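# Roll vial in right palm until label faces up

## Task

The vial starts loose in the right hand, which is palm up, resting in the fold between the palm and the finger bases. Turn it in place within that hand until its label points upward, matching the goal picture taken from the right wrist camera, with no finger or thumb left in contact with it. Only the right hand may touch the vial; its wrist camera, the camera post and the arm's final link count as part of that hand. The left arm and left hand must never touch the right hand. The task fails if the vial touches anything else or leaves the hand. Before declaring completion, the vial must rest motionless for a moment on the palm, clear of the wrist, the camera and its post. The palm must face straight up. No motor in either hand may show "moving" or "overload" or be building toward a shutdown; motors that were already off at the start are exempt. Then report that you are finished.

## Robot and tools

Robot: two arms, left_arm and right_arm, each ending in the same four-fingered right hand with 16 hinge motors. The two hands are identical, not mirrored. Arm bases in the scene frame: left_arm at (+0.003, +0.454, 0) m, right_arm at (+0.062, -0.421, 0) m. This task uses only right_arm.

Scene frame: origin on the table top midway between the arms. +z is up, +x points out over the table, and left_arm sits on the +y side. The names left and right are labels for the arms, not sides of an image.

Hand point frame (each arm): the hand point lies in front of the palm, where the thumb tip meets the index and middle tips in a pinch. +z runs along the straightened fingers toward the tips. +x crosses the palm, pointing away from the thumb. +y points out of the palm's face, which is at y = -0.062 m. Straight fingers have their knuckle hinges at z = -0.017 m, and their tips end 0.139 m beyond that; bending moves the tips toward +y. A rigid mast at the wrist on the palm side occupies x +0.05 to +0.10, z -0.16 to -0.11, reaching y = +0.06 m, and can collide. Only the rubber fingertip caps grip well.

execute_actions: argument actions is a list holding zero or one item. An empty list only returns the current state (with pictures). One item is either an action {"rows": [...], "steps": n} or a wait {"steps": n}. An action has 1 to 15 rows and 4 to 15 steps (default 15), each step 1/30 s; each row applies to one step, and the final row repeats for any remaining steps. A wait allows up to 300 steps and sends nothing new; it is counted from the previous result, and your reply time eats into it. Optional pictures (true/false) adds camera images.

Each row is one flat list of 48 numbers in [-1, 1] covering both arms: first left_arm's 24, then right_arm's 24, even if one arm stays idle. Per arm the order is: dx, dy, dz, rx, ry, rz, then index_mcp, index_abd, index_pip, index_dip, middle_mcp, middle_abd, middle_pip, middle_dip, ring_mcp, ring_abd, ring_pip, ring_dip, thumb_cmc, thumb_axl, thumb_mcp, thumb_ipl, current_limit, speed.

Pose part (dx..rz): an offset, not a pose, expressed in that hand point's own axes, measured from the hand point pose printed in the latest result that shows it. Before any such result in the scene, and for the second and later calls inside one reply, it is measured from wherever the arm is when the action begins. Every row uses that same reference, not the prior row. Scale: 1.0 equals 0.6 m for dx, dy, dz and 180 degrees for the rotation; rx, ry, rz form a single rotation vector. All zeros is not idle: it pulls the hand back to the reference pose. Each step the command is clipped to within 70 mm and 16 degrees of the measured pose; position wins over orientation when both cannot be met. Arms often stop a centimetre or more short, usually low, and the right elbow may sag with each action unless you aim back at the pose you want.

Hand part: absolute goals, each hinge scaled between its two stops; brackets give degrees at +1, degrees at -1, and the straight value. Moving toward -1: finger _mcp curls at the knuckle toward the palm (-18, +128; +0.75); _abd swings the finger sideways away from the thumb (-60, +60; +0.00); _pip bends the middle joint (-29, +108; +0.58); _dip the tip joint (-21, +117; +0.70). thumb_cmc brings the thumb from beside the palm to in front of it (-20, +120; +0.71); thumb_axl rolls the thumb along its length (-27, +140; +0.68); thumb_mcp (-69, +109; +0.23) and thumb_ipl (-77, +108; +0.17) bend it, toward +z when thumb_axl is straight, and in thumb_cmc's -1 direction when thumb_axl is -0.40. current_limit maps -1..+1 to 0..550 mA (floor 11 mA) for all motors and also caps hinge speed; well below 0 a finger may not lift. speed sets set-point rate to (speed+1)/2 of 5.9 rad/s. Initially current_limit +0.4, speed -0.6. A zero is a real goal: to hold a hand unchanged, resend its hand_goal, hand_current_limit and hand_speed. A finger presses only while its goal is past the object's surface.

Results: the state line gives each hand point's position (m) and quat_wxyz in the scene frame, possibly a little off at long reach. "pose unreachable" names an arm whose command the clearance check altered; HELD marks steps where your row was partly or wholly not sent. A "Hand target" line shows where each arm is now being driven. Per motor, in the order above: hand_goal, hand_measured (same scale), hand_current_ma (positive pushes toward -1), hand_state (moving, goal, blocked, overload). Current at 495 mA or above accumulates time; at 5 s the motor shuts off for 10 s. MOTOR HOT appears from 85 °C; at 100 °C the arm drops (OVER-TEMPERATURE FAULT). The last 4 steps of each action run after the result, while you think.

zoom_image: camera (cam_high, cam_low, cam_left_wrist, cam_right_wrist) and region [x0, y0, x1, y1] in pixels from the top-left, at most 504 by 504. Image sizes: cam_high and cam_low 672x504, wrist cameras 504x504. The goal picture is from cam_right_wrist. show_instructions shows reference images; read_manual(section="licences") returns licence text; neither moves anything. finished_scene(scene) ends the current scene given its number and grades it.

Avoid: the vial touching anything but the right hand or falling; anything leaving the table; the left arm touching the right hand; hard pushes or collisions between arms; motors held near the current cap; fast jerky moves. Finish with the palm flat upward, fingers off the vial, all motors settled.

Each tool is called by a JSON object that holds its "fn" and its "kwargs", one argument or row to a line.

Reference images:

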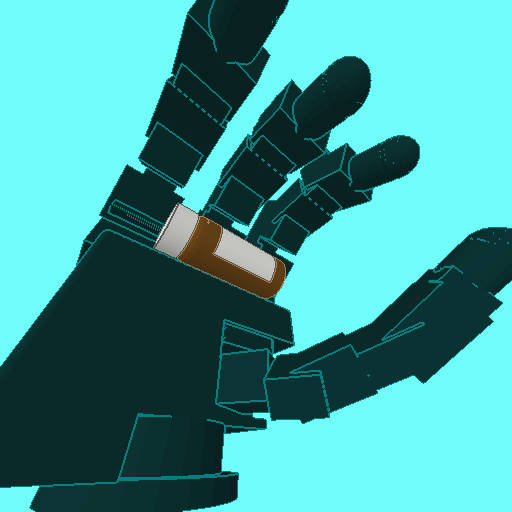

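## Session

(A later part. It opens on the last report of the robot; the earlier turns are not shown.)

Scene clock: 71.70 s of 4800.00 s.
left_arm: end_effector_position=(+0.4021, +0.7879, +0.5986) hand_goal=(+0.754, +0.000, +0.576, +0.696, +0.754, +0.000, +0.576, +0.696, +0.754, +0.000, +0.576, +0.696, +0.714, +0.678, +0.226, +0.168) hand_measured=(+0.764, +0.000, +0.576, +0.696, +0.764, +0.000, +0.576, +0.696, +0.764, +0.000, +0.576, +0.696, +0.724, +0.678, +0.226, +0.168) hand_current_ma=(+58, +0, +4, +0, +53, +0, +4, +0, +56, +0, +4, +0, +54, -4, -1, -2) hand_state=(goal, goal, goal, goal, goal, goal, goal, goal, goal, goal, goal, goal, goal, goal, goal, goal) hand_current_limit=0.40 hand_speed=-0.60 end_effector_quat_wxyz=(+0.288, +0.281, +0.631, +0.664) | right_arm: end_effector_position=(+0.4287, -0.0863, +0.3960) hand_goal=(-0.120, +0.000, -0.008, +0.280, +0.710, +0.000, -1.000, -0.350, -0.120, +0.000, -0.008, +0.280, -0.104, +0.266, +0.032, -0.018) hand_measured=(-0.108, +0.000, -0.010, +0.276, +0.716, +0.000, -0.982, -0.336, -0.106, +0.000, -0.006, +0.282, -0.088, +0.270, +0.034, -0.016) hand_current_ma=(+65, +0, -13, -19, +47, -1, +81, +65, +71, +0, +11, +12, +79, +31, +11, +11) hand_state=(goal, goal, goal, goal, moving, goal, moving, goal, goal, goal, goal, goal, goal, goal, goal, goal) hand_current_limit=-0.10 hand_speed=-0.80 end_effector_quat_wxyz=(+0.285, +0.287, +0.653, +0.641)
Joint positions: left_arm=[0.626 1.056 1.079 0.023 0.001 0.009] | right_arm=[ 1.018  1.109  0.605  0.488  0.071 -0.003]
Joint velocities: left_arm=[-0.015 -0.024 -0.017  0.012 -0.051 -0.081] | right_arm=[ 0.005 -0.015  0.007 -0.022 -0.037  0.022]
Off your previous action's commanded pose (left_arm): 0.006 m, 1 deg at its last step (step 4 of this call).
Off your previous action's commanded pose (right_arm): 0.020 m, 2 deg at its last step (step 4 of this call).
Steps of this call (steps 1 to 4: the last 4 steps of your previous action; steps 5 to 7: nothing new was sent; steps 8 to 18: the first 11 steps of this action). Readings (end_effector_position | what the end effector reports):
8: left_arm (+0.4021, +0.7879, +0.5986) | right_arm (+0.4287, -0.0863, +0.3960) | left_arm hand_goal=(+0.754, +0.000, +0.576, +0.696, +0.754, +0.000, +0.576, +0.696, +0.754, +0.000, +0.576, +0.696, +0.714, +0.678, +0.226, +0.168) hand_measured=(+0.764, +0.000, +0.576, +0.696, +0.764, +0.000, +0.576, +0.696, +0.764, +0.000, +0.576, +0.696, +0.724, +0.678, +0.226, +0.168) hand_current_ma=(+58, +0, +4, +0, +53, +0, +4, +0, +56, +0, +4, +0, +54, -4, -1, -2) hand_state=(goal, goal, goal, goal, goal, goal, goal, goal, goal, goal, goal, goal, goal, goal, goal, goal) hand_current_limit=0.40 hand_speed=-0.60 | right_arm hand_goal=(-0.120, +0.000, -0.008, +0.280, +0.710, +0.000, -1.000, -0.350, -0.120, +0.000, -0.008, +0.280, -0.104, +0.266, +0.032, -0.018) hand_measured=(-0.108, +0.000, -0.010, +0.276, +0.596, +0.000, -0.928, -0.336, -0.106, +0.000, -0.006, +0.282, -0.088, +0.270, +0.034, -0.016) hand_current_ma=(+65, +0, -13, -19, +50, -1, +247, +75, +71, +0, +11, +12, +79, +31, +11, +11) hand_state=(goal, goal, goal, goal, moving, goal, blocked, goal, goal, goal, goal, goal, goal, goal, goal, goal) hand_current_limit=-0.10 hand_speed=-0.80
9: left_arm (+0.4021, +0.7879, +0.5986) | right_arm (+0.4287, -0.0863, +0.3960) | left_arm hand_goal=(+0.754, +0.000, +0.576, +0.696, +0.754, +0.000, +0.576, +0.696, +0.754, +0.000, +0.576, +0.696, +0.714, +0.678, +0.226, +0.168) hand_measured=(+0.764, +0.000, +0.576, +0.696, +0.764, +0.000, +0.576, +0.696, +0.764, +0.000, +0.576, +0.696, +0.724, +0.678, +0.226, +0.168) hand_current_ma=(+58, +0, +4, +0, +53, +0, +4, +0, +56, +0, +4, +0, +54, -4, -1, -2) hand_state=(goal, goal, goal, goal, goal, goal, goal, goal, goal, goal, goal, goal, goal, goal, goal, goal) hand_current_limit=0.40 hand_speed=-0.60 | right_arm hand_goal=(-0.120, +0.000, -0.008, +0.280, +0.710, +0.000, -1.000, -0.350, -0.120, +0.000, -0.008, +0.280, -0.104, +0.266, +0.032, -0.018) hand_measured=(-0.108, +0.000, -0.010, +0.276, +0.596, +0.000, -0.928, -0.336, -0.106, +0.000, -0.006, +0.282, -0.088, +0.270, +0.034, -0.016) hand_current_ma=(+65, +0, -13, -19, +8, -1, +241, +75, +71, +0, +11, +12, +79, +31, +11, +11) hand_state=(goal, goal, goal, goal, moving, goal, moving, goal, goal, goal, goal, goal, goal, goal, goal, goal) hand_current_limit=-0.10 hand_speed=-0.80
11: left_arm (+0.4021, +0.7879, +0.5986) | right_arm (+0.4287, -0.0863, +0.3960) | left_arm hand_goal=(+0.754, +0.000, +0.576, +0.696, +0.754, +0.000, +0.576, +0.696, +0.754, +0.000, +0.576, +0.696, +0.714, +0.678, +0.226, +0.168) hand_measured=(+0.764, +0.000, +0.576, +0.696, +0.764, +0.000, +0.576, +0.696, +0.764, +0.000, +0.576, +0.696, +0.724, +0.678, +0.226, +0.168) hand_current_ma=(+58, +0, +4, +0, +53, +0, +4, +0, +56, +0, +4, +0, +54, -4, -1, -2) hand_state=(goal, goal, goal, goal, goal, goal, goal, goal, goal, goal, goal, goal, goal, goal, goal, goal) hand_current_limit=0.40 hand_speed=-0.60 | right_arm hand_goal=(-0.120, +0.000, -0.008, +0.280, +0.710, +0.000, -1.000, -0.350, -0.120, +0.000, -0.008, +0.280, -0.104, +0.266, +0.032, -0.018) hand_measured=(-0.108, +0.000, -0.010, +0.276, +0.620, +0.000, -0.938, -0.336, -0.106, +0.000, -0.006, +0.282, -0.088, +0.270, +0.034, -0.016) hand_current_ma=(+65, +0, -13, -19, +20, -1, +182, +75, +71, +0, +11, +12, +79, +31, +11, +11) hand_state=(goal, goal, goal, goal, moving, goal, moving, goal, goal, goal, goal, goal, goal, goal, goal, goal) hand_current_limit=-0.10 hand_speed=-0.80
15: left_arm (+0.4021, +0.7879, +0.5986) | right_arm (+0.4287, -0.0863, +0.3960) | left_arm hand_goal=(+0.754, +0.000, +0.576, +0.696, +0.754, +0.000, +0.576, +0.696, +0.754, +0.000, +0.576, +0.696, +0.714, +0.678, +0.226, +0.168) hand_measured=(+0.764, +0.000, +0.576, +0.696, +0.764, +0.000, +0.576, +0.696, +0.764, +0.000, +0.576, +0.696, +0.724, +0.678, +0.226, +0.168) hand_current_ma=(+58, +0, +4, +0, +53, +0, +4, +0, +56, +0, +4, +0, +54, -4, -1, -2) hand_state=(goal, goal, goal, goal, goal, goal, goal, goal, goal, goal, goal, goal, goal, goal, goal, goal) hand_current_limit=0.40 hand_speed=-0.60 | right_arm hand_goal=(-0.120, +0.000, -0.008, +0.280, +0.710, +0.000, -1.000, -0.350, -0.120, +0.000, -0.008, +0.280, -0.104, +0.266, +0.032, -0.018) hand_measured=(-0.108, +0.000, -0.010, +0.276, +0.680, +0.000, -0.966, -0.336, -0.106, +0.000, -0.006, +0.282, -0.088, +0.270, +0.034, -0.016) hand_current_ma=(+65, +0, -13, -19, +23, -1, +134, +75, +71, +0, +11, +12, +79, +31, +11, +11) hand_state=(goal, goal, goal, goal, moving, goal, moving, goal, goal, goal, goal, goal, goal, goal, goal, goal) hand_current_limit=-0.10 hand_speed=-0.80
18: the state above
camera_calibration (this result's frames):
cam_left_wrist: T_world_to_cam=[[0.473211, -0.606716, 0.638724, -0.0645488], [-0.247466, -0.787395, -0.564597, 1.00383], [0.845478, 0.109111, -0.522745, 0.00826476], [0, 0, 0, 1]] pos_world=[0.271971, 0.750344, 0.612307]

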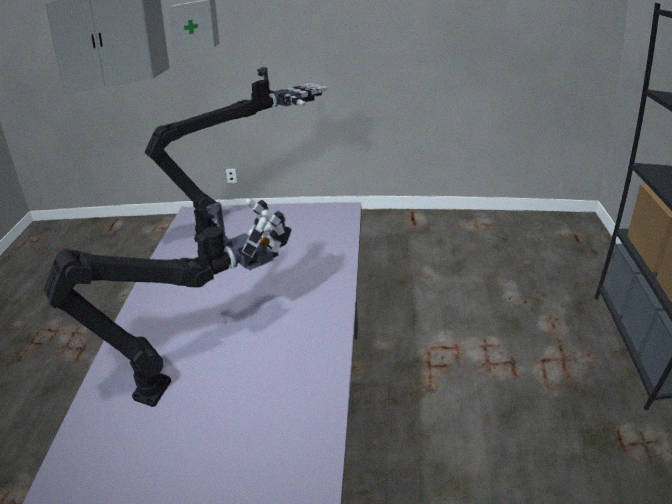

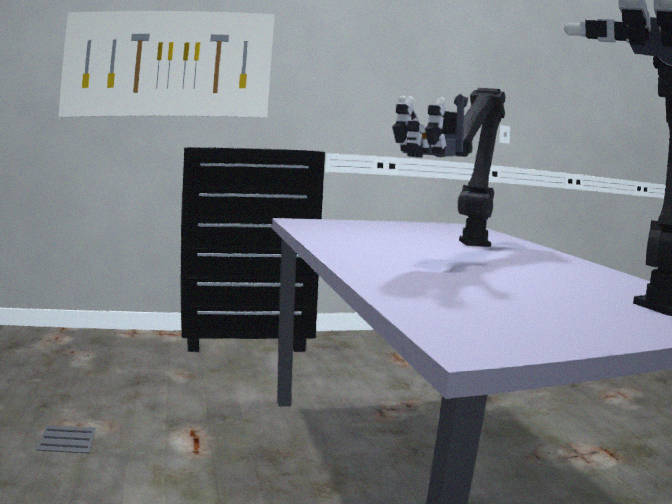

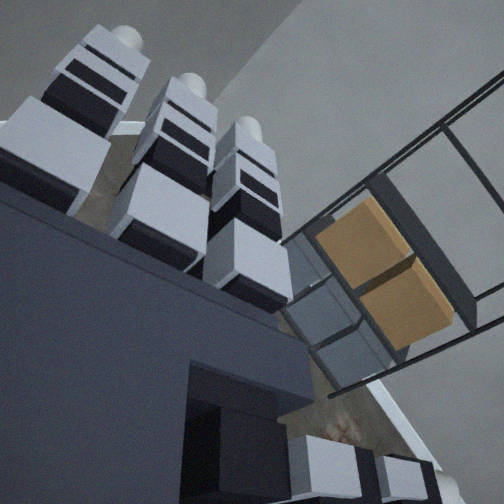

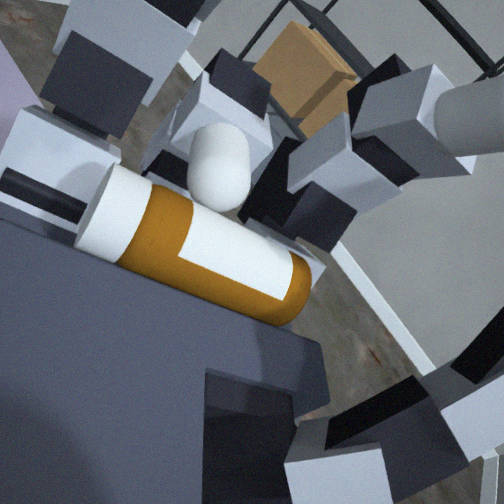

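{"fn": "execute_actions", "kwargs": {
  "actions": [
    {"rows": [[0,0.010,-0.0016,-0.0033,0,0,0.754,0,0.576,0.696,0.754,0,0.576,0.696,0.754,0,0.576,0.696,0.714,0.678,0.226,0.168,0.4,-0.6,0,0.0333,0.0025,-0.0123,0.0004,0.001,-0.12,0,-0.008,0.28,0.71,0,-0.77,-0.35,-0.12,0,-0.008,0.28,-0.104,0.266,0.032,-0.018,0.4,-0.3],[0,0.010,-0.0016,-0.0033,0,0,0.754,0,0.576,0.696,0.754,0,0.576,0.696,0.754,0,0.576,0.696,0.714,0.678,0.226,0.168,0.4,-0.6,0,0.0333,0.0025,-0.0123,0.0004,0.001,-0.12,0,-0.008,0.28,0.71,0,-0.77,-0.35,-0.12,0,-0.008,0.28,-0.104,0.266,0.032,-0.018,0.4,-0.3],[0,0.010,-0.0016,-0.0033,0,0,0.754,0,0.576,0.696,0.754,0,0.576,0.696,0.754,0,0.576,0.696,0.714,0.678,0.226,0.168,0.4,-0.6,0,0.0333,0.0025,-0.0123,0.0004,0.001,-0.12,0,-0.008,0.28,0.39,0,-0.77,-0.35,-0.12,0,-0.008,0.28,-0.104,0.266,0.032,-0.018,0.4,-0.3]], "steps": 15}
  ]
}}

{"fn": "execute_actions", "kwargs": {
  "actions": [
    {"rows": [[0,0.010,-0.0016,-0.0033,0,0,0.754,0,0.576,0.696,0.754,0,0.576,0.696,0.754,0,0.576,0.696,0.714,0.678,0.226,0.168,0.4,-0.6,0,0.0333,0.0025,-0.0123,0.0004,0.001,-0.12,0,-0.008,0.28,0.39,0,-1.0,-0.35,-0.12,0,-0.008,0.28,-0.104,0.266,0.032,-0.018,-0.1,-0.3]], "steps": 7}
  ]
}}

{"fn": "execute_actions", "kwargs": {
  "actions": [
    {"rows": [[0,0.010,-0.0016,-0.0033,0,0,0.754,0,0.576,0.696,0.754,0,0.576,0.696,0.754,0,0.576,0.696,0.714,0.678,0.226,0.168,0.4,-0.6,0,0.0333,0.0025,-0.0123,0.0004,0.001,-0.12,0,-0.008,0.28,0.50,0,-1.0,-0.35,-0.12,0,-0.008,0.28,-0.104,0.266,0.032,-0.018,-0.1,-0.8]], "steps": 15}
  ],
  "pictures": true
}}

{"fn": "zoom_image", "kwargs": {
  "camera": "cam_right_wrist",
  "region": [60, 140, 340, 340]
}}

Scene clock: 73.00 s of 4800.00 s.
left_arm: end_effector_position=(+0.4021, +0.7879, +0.5986) hand_goal=(+0.754, +0.000, +0.576, +0.696, +0.754, +0.000, +0.576, +0.696, +0.754, +0.000, +0.576, +0.696, +0.714, +0.678, +0.226, +0.168) hand_measured=(+0.764, +0.000, +0.576, +0.696, +0.764, +0.000, +0.576, +0.696, +0.764, +0.000, +0.576, +0.696, +0.724, +0.678, +0.226, +0.168) hand_current_ma=(+58, +0, +4, +0, +53, +0, +4, +0, +56, +0, +4, +0, +54, -4, -1, -2) hand_state=(goal, goal, goal, goal, goal, goal, goal, goal, goal, goal, goal, goal, goal, goal, goal, goal) hand_current_limit=0.40 hand_speed=-0.60 end_effector_quat_wxyz=(+0.288, +0.281, +0.631, +0.664) | right_arm: end_effector_position=(+0.4287, -0.0863, +0.3960) hand_goal=(-0.120, +0.000, -0.008, +0.280, +0.390, +0.000, -0.770, -0.350, -0.120, +0.000, -0.008, +0.280, -0.104, +0.266, +0.032, -0.018) hand_measured=(-0.108, +0.000, -0.010, +0.276, +0.532, +0.000, -0.774, -0.348, -0.106, +0.000, -0.006, +0.282, -0.088, +0.270, +0.034, -0.016) hand_current_ma=(+65, +0, -13, -19, +132, -1, -24, +12, +71, +0, +11, +12, +79, +31, +11, +11) hand_state=(goal, goal, goal, goal, moving, goal, goal, goal, goal, goal, goal, goal, goal, goal, goal, goal) hand_current_limit=0.40 hand_speed=-0.30 end_effector_quat_wxyz=(+0.285, +0.287, +0.653, +0.641)
Joint positions: left_arm=[0.626 1.056 1.079 0.023 0.001 0.009] | right_arm=[ 1.018  1.109  0.605  0.488  0.071 -0.003]
Joint velocities: left_arm=[-0.005 -0.015 -0.012  0.022 -0.081 -0.11 ] | right_arm=[ 0.005 -0.015 -0.007 -0.012  0.022 -0.007]
Off your previous action's commanded pose (left_arm): 0.006 m, 1 deg at its last step (step 4 of this call).
Off your previous action's commanded pose (right_arm): 0.020 m, 2 deg at its last step (step 4 of this call).
Steps of this call (steps 1 to 4: the last 4 steps of your previous action; steps 5 to 28: nothing new was sent; steps 29 to 39: the first 11 steps of this action). Readings (end_effector_position | what the end effector reports):
29: left_arm (+0.4021, +0.7879, +0.5986) | right_arm (+0.4287, -0.0863, +0.3960) | left_arm hand_goal=(+0.754, +0.000, +0.576, +0.696, +0.754, +0.000, +0.576, +0.696, +0.754, +0.000, +0.576, +0.696, +0.714, +0.678, +0.226, +0.168) hand_measured=(+0.764, +0.000, +0.576, +0.696, +0.764, +0.000, +0.576, +0.696, +0.764, +0.000, +0.576, +0.696, +0.724, +0.678, +0.226, +0.168) hand_current_ma=(+58, +0, +4, +0, +53, +0, +4, +0, +56, +0, +4, +0, +54, -4, -1, -2) hand_state=(goal, goal, goal, goal, goal, goal, goal, goal, goal, goal, goal, goal, goal, goal, goal, goal) hand_current_limit=0.40 hand_speed=-0.60 | right_arm hand_goal=(-0.120, +0.000, -0.008, +0.280, +0.710, +0.000, -0.770, -0.350, -0.120, +0.000, -0.008, +0.280, -0.104, +0.266, +0.032, -0.018) hand_measured=(-0.108, +0.000, -0.010, +0.276, +0.718, +0.000, -0.982, -0.336, -0.106, +0.000, -0.006, +0.282, -0.088, +0.270, +0.034, -0.016) hand_current_ma=(+65, +0, -13, -19, +39, -1, +87, +67, +71, +0, +11, +12, +79, +31, +11, +11) hand_state=(goal, goal, goal, goal, goal, goal, moving, goal, goal, goal, goal, goal, goal, goal, goal, goal) hand_current_limit=0.40 hand_speed=-0.30
30: left_arm (+0.4021, +0.7879, +0.5986) | right_arm (+0.4287, -0.0863, +0.3960) | left_arm hand_goal=(+0.754, +0.000, +0.576, +0.696, +0.754, +0.000, +0.576, +0.696, +0.754, +0.000, +0.576, +0.696, +0.714, +0.678, +0.226, +0.168) hand_measured=(+0.764, +0.000, +0.576, +0.696, +0.764, +0.000, +0.576, +0.696, +0.764, +0.000, +0.576, +0.696, +0.724, +0.678, +0.226, +0.168) hand_current_ma=(+58, +0, +4, +0, +53, +0, +4, +0, +56, +0, +4, +0, +54, -4, -1, -2) hand_state=(goal, goal, goal, goal, goal, goal, goal, goal, goal, goal, goal, goal, goal, goal, goal, goal) hand_current_limit=0.40 hand_speed=-0.60 | right_arm hand_goal=(-0.120, +0.000, -0.008, +0.280, +0.710, +0.000, -0.770, -0.350, -0.120, +0.000, -0.008, +0.280, -0.104, +0.266, +0.032, -0.018) hand_measured=(-0.108, +0.000, -0.010, +0.276, +0.718, +0.000, -0.980, -0.338, -0.106, +0.000, -0.006, +0.282, -0.088, +0.270, +0.034, -0.016) hand_current_ma=(+65, +0, -13, -19, +39, -1, -109, +48, +71, +0, +11, +12, +79, +31, +11, +11) hand_state=(goal, goal, goal, goal, goal, goal, moving, moving, goal, goal, goal, goal, goal, goal, goal, goal) hand_current_limit=0.40 hand_speed=-0.30
32: left_arm (+0.4021, +0.7879, +0.5986) | right_arm (+0.4287, -0.0863, +0.3960) | left_arm hand_goal=(+0.754, +0.000, +0.576, +0.696, +0.754, +0.000, +0.576, +0.696, +0.754, +0.000, +0.576, +0.696, +0.714, +0.678, +0.226, +0.168) hand_measured=(+0.764, +0.000, +0.576, +0.696, +0.764, +0.000, +0.576, +0.696, +0.764, +0.000, +0.576, +0.696, +0.724, +0.678, +0.226, +0.168) hand_current_ma=(+58, +0, +4, +0, +53, +0, +4, +0, +56, +0, +4, +0, +54, -4, -1, -2) hand_state=(goal, goal, goal, goal, goal, goal, goal, goal, goal, goal, goal, goal, goal, goal, goal, goal) hand_current_limit=0.40 hand_speed=-0.60 | right_arm hand_goal=(-0.120, +0.000, -0.008, +0.280, +0.390, +0.000, -0.770, -0.350, -0.120, +0.000, -0.008, +0.280, -0.104, +0.266, +0.032, -0.018) hand_measured=(-0.108, +0.000, -0.010, +0.276, +0.714, +0.000, -0.920, -0.344, -0.106, +0.000, -0.006, +0.282, -0.088, +0.270, +0.034, -0.016) hand_current_ma=(+65, +0, -13, -19, +235, -1, -64, +11, +71, +0, +11, +12, +79, +31, +11, +11) hand_state=(goal, goal, goal, goal, moving, goal, moving, moving, goal, goal, goal, goal, goal, goal, goal, goal) hand_current_limit=0.40 hand_speed=-0.30
36: left_arm (+0.4021, +0.7879, +0.5986) | right_arm (+0.4287, -0.0863, +0.3960) | left_arm hand_goal=(+0.754, +0.000, +0.576, +0.696, +0.754, +0.000, +0.576, +0.696, +0.754, +0.000, +0.576, +0.696, +0.714, +0.678, +0.226, +0.168) hand_measured=(+0.764, +0.000, +0.576, +0.696, +0.764, +0.000, +0.576, +0.696, +0.764, +0.000, +0.576, +0.696, +0.724, +0.678, +0.226, +0.168) hand_current_ma=(+58, +0, +4, +0, +53, +0, +4, +0, +56, +0, +4, +0, +54, -4, -1, -2) hand_state=(goal, goal, goal, goal, goal, goal, goal, goal, goal, goal, goal, goal, goal, goal, goal, goal) hand_current_limit=0.40 hand_speed=-0.60 | right_arm hand_goal=(-0.120, +0.000, -0.008, +0.280, +0.390, +0.000, -0.770, -0.350, -0.120, +0.000, -0.008, +0.280, -0.104, +0.266, +0.032, -0.018) hand_measured=(-0.108, +0.000, -0.010, +0.276, +0.614, +0.000, -0.788, -0.348, -0.106, +0.000, -0.006, +0.282, -0.088, +0.270, +0.034, -0.016) hand_current_ma=(+65, +0, -13, -19, +159, -1, +11, +12, +71, +0, +11, +12, +79, +31, +11, +11) hand_state=(goal, goal, goal, goal, moving, goal, moving, goal, goal, goal, goal, goal, goal, goal, goal, goal) hand_current_limit=0.40 hand_speed=-0.30
39: the state above

Scene clock: 73.23 s of 4800.00 s.
left_arm: end_effector_position=(+0.4021, +0.7879, +0.5986) hand_goal=(+0.754, +0.000, +0.576, +0.696, +0.754, +0.000, +0.576, +0.696, +0.754, +0.000, +0.576, +0.696, +0.714, +0.678, +0.226, +0.168) hand_measured=(+0.764, +0.000, +0.576, +0.696, +0.764, +0.000, +0.576, +0.696, +0.764, +0.000, +0.576, +0.696, +0.724, +0.678, +0.226, +0.168) hand_current_ma=(+58, +0, +4, +0, +53, +0, +4, +0, +56, +0, +4, +0, +54, -4, -1, -2) hand_state=(goal, goal, goal, goal, goal, goal, goal, goal, goal, goal, goal, goal, goal, goal, goal, goal) hand_current_limit=0.40 hand_speed=-0.60 end_effector_quat_wxyz=(+0.288, +0.281, +0.631, +0.664) | right_arm: end_effector_position=(+0.4287, -0.0863, +0.3960) hand_goal=(-0.120, +0.000, -0.008, +0.280, +0.390, +0.000, -1.000, -0.350, -0.120, +0.000, -0.008, +0.280, -0.104, +0.266, +0.032, -0.018) hand_measured=(-0.108, +0.000, -0.010, +0.276, +0.408, +0.000, -0.806, -0.348, -0.106, +0.000, -0.006, +0.282, -0.088, +0.270, +0.034, -0.016) hand_current_ma=(+65, +0, -13, -19, +91, -1, -20, +11, +71, +0, +11, +12, +79, +31, +11, +11) hand_state=(goal, goal, goal, goal, goal, goal, moving, goal, goal, goal, goal, goal, goal, goal, goal, goal) hand_current_limit=-0.10 hand_speed=-0.30 end_effector_quat_wxyz=(+0.285, +0.287, +0.653, +0.641)
Joint positions: left_arm=[0.626 1.056 1.079 0.023 0.001 0.009] | right_arm=[ 1.018  1.109  0.605  0.488  0.071 -0.003]
Joint velocities: left_arm=[ 0.005  0.005 -0.022 -0.002  0.022  0.007] | right_arm=[-0.015  0.005 -0.012 -0.007  0.051 -0.066]
Off your previous action's commanded pose (left_arm): 0.006 m, 1 deg at its last step (step 4 of this call).
Off your previous action's commanded pose (right_arm): 0.020 m, 2 deg at its last step (step 4 of this call).
Steps of this call (steps 1 to 4: the last 4 steps of your previous action; steps 5 to 7: the first 3 steps of this action, its rows measured from where the robot was after step 4). Readings (end_effector_position | what the end effector reports):
4: left_arm (+0.4021, +0.7879, +0.5986) | right_arm (+0.4287, -0.0863, +0.3960) | left_arm hand_goal=(+0.754, +0.000, +0.576, +0.696, +0.754, +0.000, +0.576, +0.696, +0.754, +0.000, +0.576, +0.696, +0.714, +0.678, +0.226, +0.168) hand_measured=(+0.764, +0.000, +0.576, +0.696, +0.764, +0.000, +0.576, +0.696, +0.764, +0.000, +0.576, +0.696, +0.724, +0.678, +0.226, +0.168) hand_current_ma=(+58, +0, +4, +0, +53, +0, +4, +0, +56, +0, +4, +0, +54, -4, -1, -2) hand_state=(goal, goal, goal, goal, goal, goal, goal, goal, goal, goal, goal, goal, goal, goal, goal, goal) hand_current_limit=0.40 hand_speed=-0.60 | right_arm hand_goal=(-0.120, +0.000, -0.008, +0.280, +0.390, +0.000, -0.770, -0.350, -0.120, +0.000, -0.008, +0.280, -0.104, +0.266, +0.032, -0.018) hand_measured=(-0.108, +0.000, -0.010, +0.276, +0.424, +0.000, -0.774, -0.348, -0.106, +0.000, -0.006, +0.282, -0.088, +0.270, +0.034, -0.016) hand_current_ma=(+65, +0, -13, -19, +59, -1, -24, +12, +71, +0, +11, +12, +79, +31, +11, +11) hand_state=(goal, goal, goal, goal, moving, goal, goal, goal, goal, goal, goal, goal, goal, goal, goal, goal) hand_current_limit=0.40 hand_speed=-0.30
5: left_arm (+0.4021, +0.7879, +0.5986) | right_arm (+0.4287, -0.0863, +0.3960) | left_arm hand_goal=(+0.754, +0.000, +0.576, +0.696, +0.754, +0.000, +0.576, +0.696, +0.754, +0.000, +0.576, +0.696, +0.714, +0.678, +0.226, +0.168) hand_measured=(+0.764, +0.000, +0.576, +0.696, +0.764, +0.000, +0.576, +0.696, +0.764, +0.000, +0.576, +0.696, +0.724, +0.678, +0.226, +0.168) hand_current_ma=(+58, +0, +4, +0, +53, +0, +4, +0, +56, +0, +4, +0, +54, -4, -1, -2) hand_state=(goal, goal, goal, goal, goal, goal, goal, goal, goal, goal, goal, goal, goal, goal, goal, goal) hand_current_limit=0.40 hand_speed=-0.60 | right_arm hand_goal=(-0.120, +0.000, -0.008, +0.280, +0.390, +0.000, -1.000, -0.350, -0.120, +0.000, -0.008, +0.280, -0.104, +0.266, +0.032, -0.018) hand_measured=(-0.108, +0.000, -0.010, +0.276, +0.412, +0.000, -0.774, -0.348, -0.106, +0.000, -0.006, +0.282, -0.088, +0.270, +0.034, -0.016) hand_current_ma=(+65, +0, -13, -19, +71, -1, -24, +12, +71, +0, +11, +12, +79, +31, +11, +11) hand_state=(goal, goal, goal, goal, moving, goal, moving, goal, goal, goal, goal, goal, goal, goal, goal, goal) hand_current_limit=-0.10 hand_speed=-0.30
6: left_arm (+0.4021, +0.7879, +0.5986) | right_arm (+0.4287, -0.0863, +0.3960) | left_arm hand_goal=(+0.754, +0.000, +0.576, +0.696, +0.754, +0.000, +0.576, +0.696, +0.754, +0.000, +0.576, +0.696, +0.714, +0.678, +0.226, +0.168) hand_measured=(+0.764, +0.000, +0.576, +0.696, +0.764, +0.000, +0.576, +0.696, +0.764, +0.000, +0.576, +0.696, +0.724, +0.678, +0.226, +0.168) hand_current_ma=(+58, +0, +4, +0, +53, +0, +4, +0, +56, +0, +4, +0, +54, -4, -1, -2) hand_state=(goal, goal, goal, goal, goal, goal, goal, goal, goal, goal, goal, goal, goal, goal, goal, goal) hand_current_limit=0.40 hand_speed=-0.60 | right_arm hand_goal=(-0.120, +0.000, -0.008, +0.280, +0.390, +0.000, -1.000, -0.350, -0.120, +0.000, -0.008, +0.280, -0.104, +0.266, +0.032, -0.018) hand_measured=(-0.108, +0.000, -0.010, +0.276, +0.408, +0.000, -0.778, -0.348, -0.106, +0.000, -0.006, +0.282, -0.088, +0.270, +0.034, -0.016) hand_current_ma=(+65, +0, -13, -19, +91, -1, +123, +12, +71, +0, +11, +12, +79, +31, +11, +11) hand_state=(goal, goal, goal, goal, moving, goal, moving, goal, goal, goal, goal, goal, goal, goal, goal, goal) hand_current_limit=-0.10 hand_speed=-0.30
7: the state above

Scene clock: 73.73 s of 4800.00 s.
left_arm: end_effector_position=(+0.4021, +0.7879, +0.5986) hand_goal=(+0.754, +0.000, +0.576, +0.696, +0.754, +0.000, +0.576, +0.696, +0.754, +0.000, +0.576, +0.696, +0.714, +0.678, +0.226, +0.168) hand_measured=(+0.764, +0.000, +0.576, +0.696, +0.764, +0.000, +0.576, +0.696, +0.764, +0.000, +0.576, +0.696, +0.724, +0.678, +0.226, +0.168) hand_current_ma=(+58, +0, +4, +0, +53, +0, +4, +0, +56, +0, +4, +0, +54, -4, -1, -2) hand_state=(goal, goal, goal, goal, goal, goal, goal, goal, goal, goal, goal, goal, goal, goal, goal, goal) hand_current_limit=0.40 hand_speed=-0.60 end_effector_quat_wxyz=(+0.288, +0.281, +0.631, +0.664) | right_arm: end_effector_position=(+0.4287, -0.0863, +0.3960) hand_goal=(-0.120, +0.000, -0.008, +0.280, +0.500, +0.000, -1.000, -0.350, -0.120, +0.000, -0.008, +0.280, -0.104, +0.266, +0.032, -0.018) hand_measured=(-0.108, +0.000, -0.010, +0.276, +0.506, +0.000, -0.888, -0.336, -0.106, +0.000, -0.006, +0.282, -0.088, +0.270, +0.034, -0.016) hand_current_ma=(+65, +0, -13, -19, +46, -1, +197, +69, +71, +0, +11, +12, +79, +31, +11, +11) hand_state=(goal, goal, goal, goal, moving, goal, moving, goal, goal, goal, goal, goal, goal, goal, goal, goal) hand_current_limit=-0.10 hand_speed=-0.80 end_effector_quat_wxyz=(+0.285, +0.287, +0.653, +0.641)
Joint positions: left_arm=[0.626 1.056 1.079 0.023 0.001 0.009] | right_arm=[ 1.018  1.109  0.605  0.488  0.071 -0.003]
Joint velocities: left_arm=[-0.005 -0.015  0.002 -0.022 -0.007 -0.007] | right_arm=[-0.005  0.005  0.007  0.017 -0.022  0.051]
Off your previous action's commanded pose (left_arm): 0.006 m, 1 deg at its last step (step 4 of this call).
Off your previous action's commanded pose (right_arm): 0.020 m, 2 deg at its last step (step 4 of this call).
Steps of this call (steps 1 to 4: the last 4 steps of your previous action; steps 5 to 15: the first 11 steps of this action, its rows measured from where the robot was after step 4). Readings (end_effector_position | what the end effector reports):
4: left_arm (+0.4021, +0.7879, +0.5986) | right_arm (+0.4287, -0.0863, +0.3960) | left_arm hand_goal=(+0.754, +0.000, +0.576, +0.696, +0.754, +0.000, +0.576, +0.696, +0.754, +0.000, +0.576, +0.696, +0.714, +0.678, +0.226, +0.168) hand_measured=(+0.764, +0.000, +0.576, +0.696, +0.764, +0.000, +0.576, +0.696, +0.764, +0.000, +0.576, +0.696, +0.724, +0.678, +0.226, +0.168) hand_current_ma=(+58, +0, +4, +0, +53, +0, +4, +0, +56, +0, +4, +0, +54, -4, -1, -2) hand_state=(goal, goal, goal, goal, goal, goal, goal, goal, goal, goal, goal, goal, goal, goal, goal, goal) hand_current_limit=0.40 hand_speed=-0.60 | right_arm hand_goal=(-0.120, +0.000, -0.008, +0.280, +0.390, +0.000, -1.000, -0.350, -0.120, +0.000, -0.008, +0.280, -0.104, +0.266, +0.032, -0.018) hand_measured=(-0.108, +0.000, -0.010, +0.276, +0.408, +0.000, -0.844, -0.344, -0.106, +0.000, -0.006, +0.282, -0.088, +0.270, +0.034, -0.016) hand_current_ma=(+65, +0, -13, -19, +95, -1, +248, +33, +71, +0, +11, +12, +79, +31, +11, +11) hand_state=(goal, goal, goal, goal, goal, goal, blocked, goal, goal, goal, goal, goal, goal, goal, goal, goal) hand_current_limit=-0.10 hand_speed=-0.30
5: left_arm (+0.4021, +0.7879, +0.5986) | right_arm (+0.4287, -0.0863, +0.3960) | left_arm hand_goal=(+0.754, +0.000, +0.576, +0.696, +0.754, +0.000, +0.576, +0.696, +0.754, +0.000, +0.576, +0.696, +0.714, +0.678, +0.226, +0.168) hand_measured=(+0.764, +0.000, +0.576, +0.696, +0.764, +0.000, +0.576, +0.696, +0.764, +0.000, +0.576, +0.696, +0.724, +0.678, +0.226, +0.168) hand_current_ma=(+58, +0, +4, +0, +53, +0, +4, +0, +56, +0, +4, +0, +54, -4, -1, -2) hand_state=(goal, goal, goal, goal, goal, goal, goal, goal, goal, goal, goal, goal, goal, goal, goal, goal) hand_current_limit=0.40 hand_speed=-0.60 | right_arm hand_goal=(-0.120, +0.000, -0.008, +0.280, +0.500, +0.000, -1.000, -0.350, -0.120, +0.000, -0.008, +0.280, -0.104, +0.266, +0.032, -0.018) hand_measured=(-0.108, +0.000, -0.010, +0.276, +0.408, +0.000, -0.844, -0.344, -0.106, +0.000, -0.006, +0.282, -0.088, +0.270, +0.034, -0.016) hand_current_ma=(+65, +0, -13, -19, +94, -1, +248, +33, +71, +0, +11, +12, +79, +31, +11, +11) hand_state=(goal, goal, goal, goal, moving, goal, blocked, goal, goal, goal, goal, goal, goal, goal, goal, goal) hand_current_limit=-0.10 hand_speed=-0.80
6: left_arm (+0.4021, +0.7879, +0.5986) | right_arm (+0.4287, -0.0863, +0.3960) | left_arm hand_goal=(+0.754, +0.000, +0.576, +0.696, +0.754, +0.000, +0.576, +0.696, +0.754, +0.000, +0.576, +0.696, +0.714, +0.678, +0.226, +0.168) hand_measured=(+0.764, +0.000, +0.576, +0.696, +0.764, +0.000, +0.576, +0.696, +0.764, +0.000, +0.576, +0.696, +0.724, +0.678, +0.226, +0.168) hand_current_ma=(+58, +0, +4, +0, +53, +0, +4, +0, +56, +0, +4, +0, +54, -4, -1, -2) hand_state=(goal, goal, goal, goal, goal, goal, goal, goal, goal, goal, goal, goal, goal, goal, goal, goal) hand_current_limit=0.40 hand_speed=-0.60 | right_arm hand_goal=(-0.120, +0.000, -0.008, +0.280, +0.500, +0.000, -1.000, -0.350, -0.120, +0.000, -0.008, +0.280, -0.104, +0.266, +0.032, -0.018) hand_measured=(-0.108, +0.000, -0.010, +0.276, +0.408, +0.000, -0.844, -0.344, -0.106, +0.000, -0.006, +0.282, -0.088, +0.270, +0.034, -0.016) hand_current_ma=(+65, +0, -13, -19, +49, -1, +241, +33, +71, +0, +11, +12, +79, +31, +11, +11) hand_state=(goal, goal, goal, goal, moving, goal, moving, goal, goal, goal, goal, goal, goal, goal, goal, goal) hand_current_limit=-0.10 hand_speed=-0.80
8: left_arm (+0.4021, +0.7879, +0.5986) | right_arm (+0.4287, -0.0863, +0.3960) | left_arm hand_goal=(+0.754, +0.000, +0.576, +0.696, +0.754, +0.000, +0.576, +0.696, +0.754, +0.000, +0.576, +0.696, +0.714, +0.678, +0.226, +0.168) hand_measured=(+0.764, +0.000, +0.576, +0.696, +0.764, +0.000, +0.576, +0.696, +0.764, +0.000, +0.576, +0.696, +0.724, +0.678, +0.226, +0.168) hand_current_ma=(+58, +0, +4, +0, +53, +0, +4, +0, +56, +0, +4, +0, +54, -4, -1, -2) hand_state=(goal, goal, goal, goal, goal, goal, goal, goal, goal, goal, goal, goal, goal, goal, goal, goal) hand_current_limit=0.40 hand_speed=-0.60 | right_arm hand_goal=(-0.120, +0.000, -0.008, +0.280, +0.500, +0.000, -1.000, -0.350, -0.120, +0.000, -0.008, +0.280, -0.104, +0.266, +0.032, -0.018) hand_measured=(-0.108, +0.000, -0.010, +0.276, +0.426, +0.000, -0.850, -0.340, -0.106, +0.000, -0.006, +0.282, -0.088, +0.270, +0.034, -0.016) hand_current_ma=(+65, +0, -13, -19, +13, -1, +212, +66, +71, +0, +11, +12, +79, +31, +11, +11) hand_state=(goal, goal, goal, goal, moving, goal, moving, moving, goal, goal, goal, goal, goal, goal, goal, goal) hand_current_limit=-0.10 hand_speed=-0.80
12: left_arm (+0.4021, +0.7879, +0.5986) | right_arm (+0.4287, -0.0863, +0.3960) | left_arm hand_goal=(+0.754, +0.000, +0.576, +0.696, +0.754, +0.000, +0.576, +0.696, +0.754, +0.000, +0.576, +0.696, +0.714, +0.678, +0.226, +0.168) hand_measured=(+0.764, +0.000, +0.576, +0.696, +0.764, +0.000, +0.576, +0.696, +0.764, +0.000, +0.576, +0.696, +0.724, +0.678, +0.226, +0.168) hand_current_ma=(+58, +0, +4, +0, +53, +0, +4, +0, +56, +0, +4, +0, +54, -4, -1, -2) hand_state=(goal, goal, goal, goal, goal, goal, goal, goal, goal, goal, goal, goal, goal, goal, goal, goal) hand_current_limit=0.40 hand_speed=-0.60 | right_arm hand_goal=(-0.120, +0.000, -0.008, +0.280, +0.500, +0.000, -1.000, -0.350, -0.120, +0.000, -0.008, +0.280, -0.104, +0.266, +0.032, -0.018) hand_measured=(-0.108, +0.000, -0.010, +0.276, +0.484, +0.000, -0.862, -0.336, -0.106, +0.000, -0.006, +0.282, -0.088, +0.270, +0.034, -0.016) hand_current_ma=(+65, +0, -13, -19, +21, -1, +226, +72, +71, +0, +11, +12, +79, +31, +11, +11) hand_state=(goal, goal, goal, goal, moving, goal, moving, goal, goal, goal, goal, goal, goal, goal, goal, goal) hand_current_limit=-0.10 hand_speed=-0.80
15: the state above
camera_calibration (this result's frames):
cam_left_wrist: T_world_to_cam=[[0.473211, -0.606716, 0.638724, -0.0645488], [-0.247466, -0.787395, -0.564597, 1.00383], [0.845478, 0.109111, -0.522745, 0.00826476], [0, 0, 0, 1]] pos_world=[0.271971, 0.750344, 0.612307]

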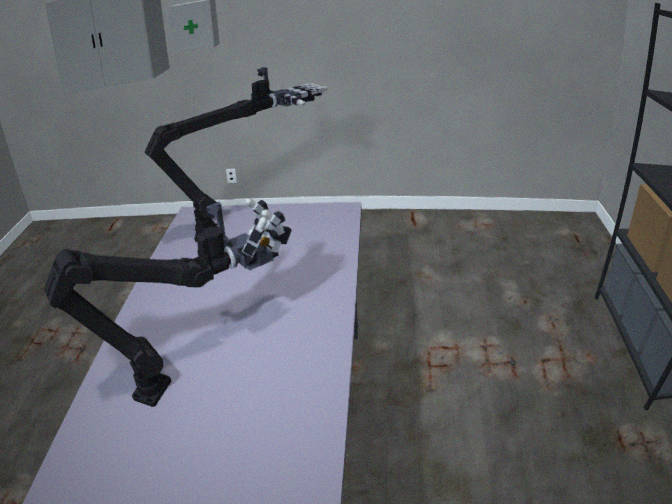

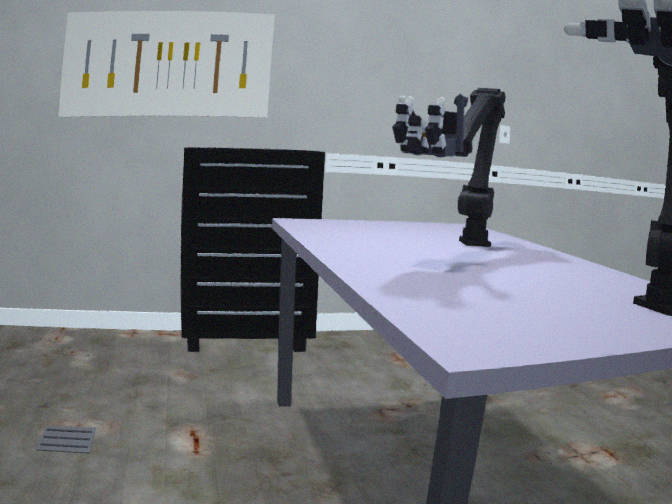

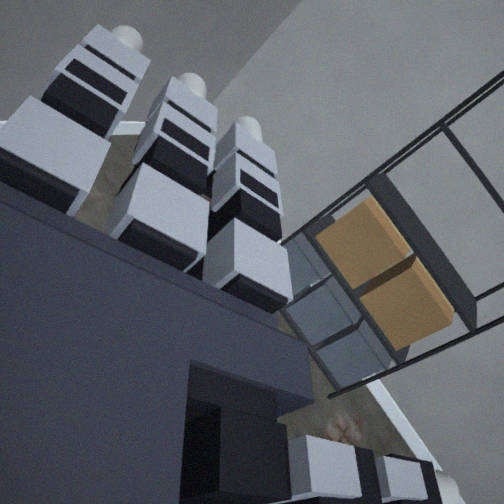

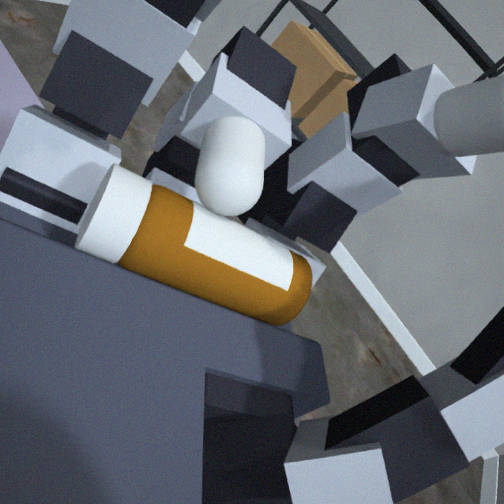

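Region (60, 140, 340, 340) of cam_right_wrist's 504x504 image, scaled by 1.800, with more detail than that image has; it fills the top 360 rows of this view, and the rest is white.

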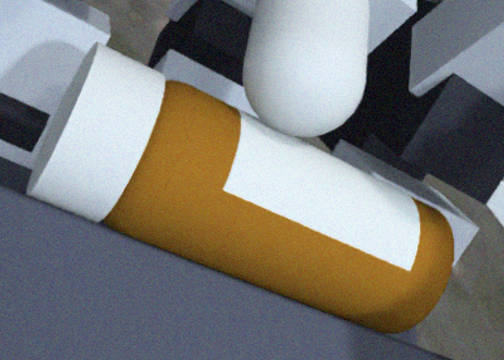

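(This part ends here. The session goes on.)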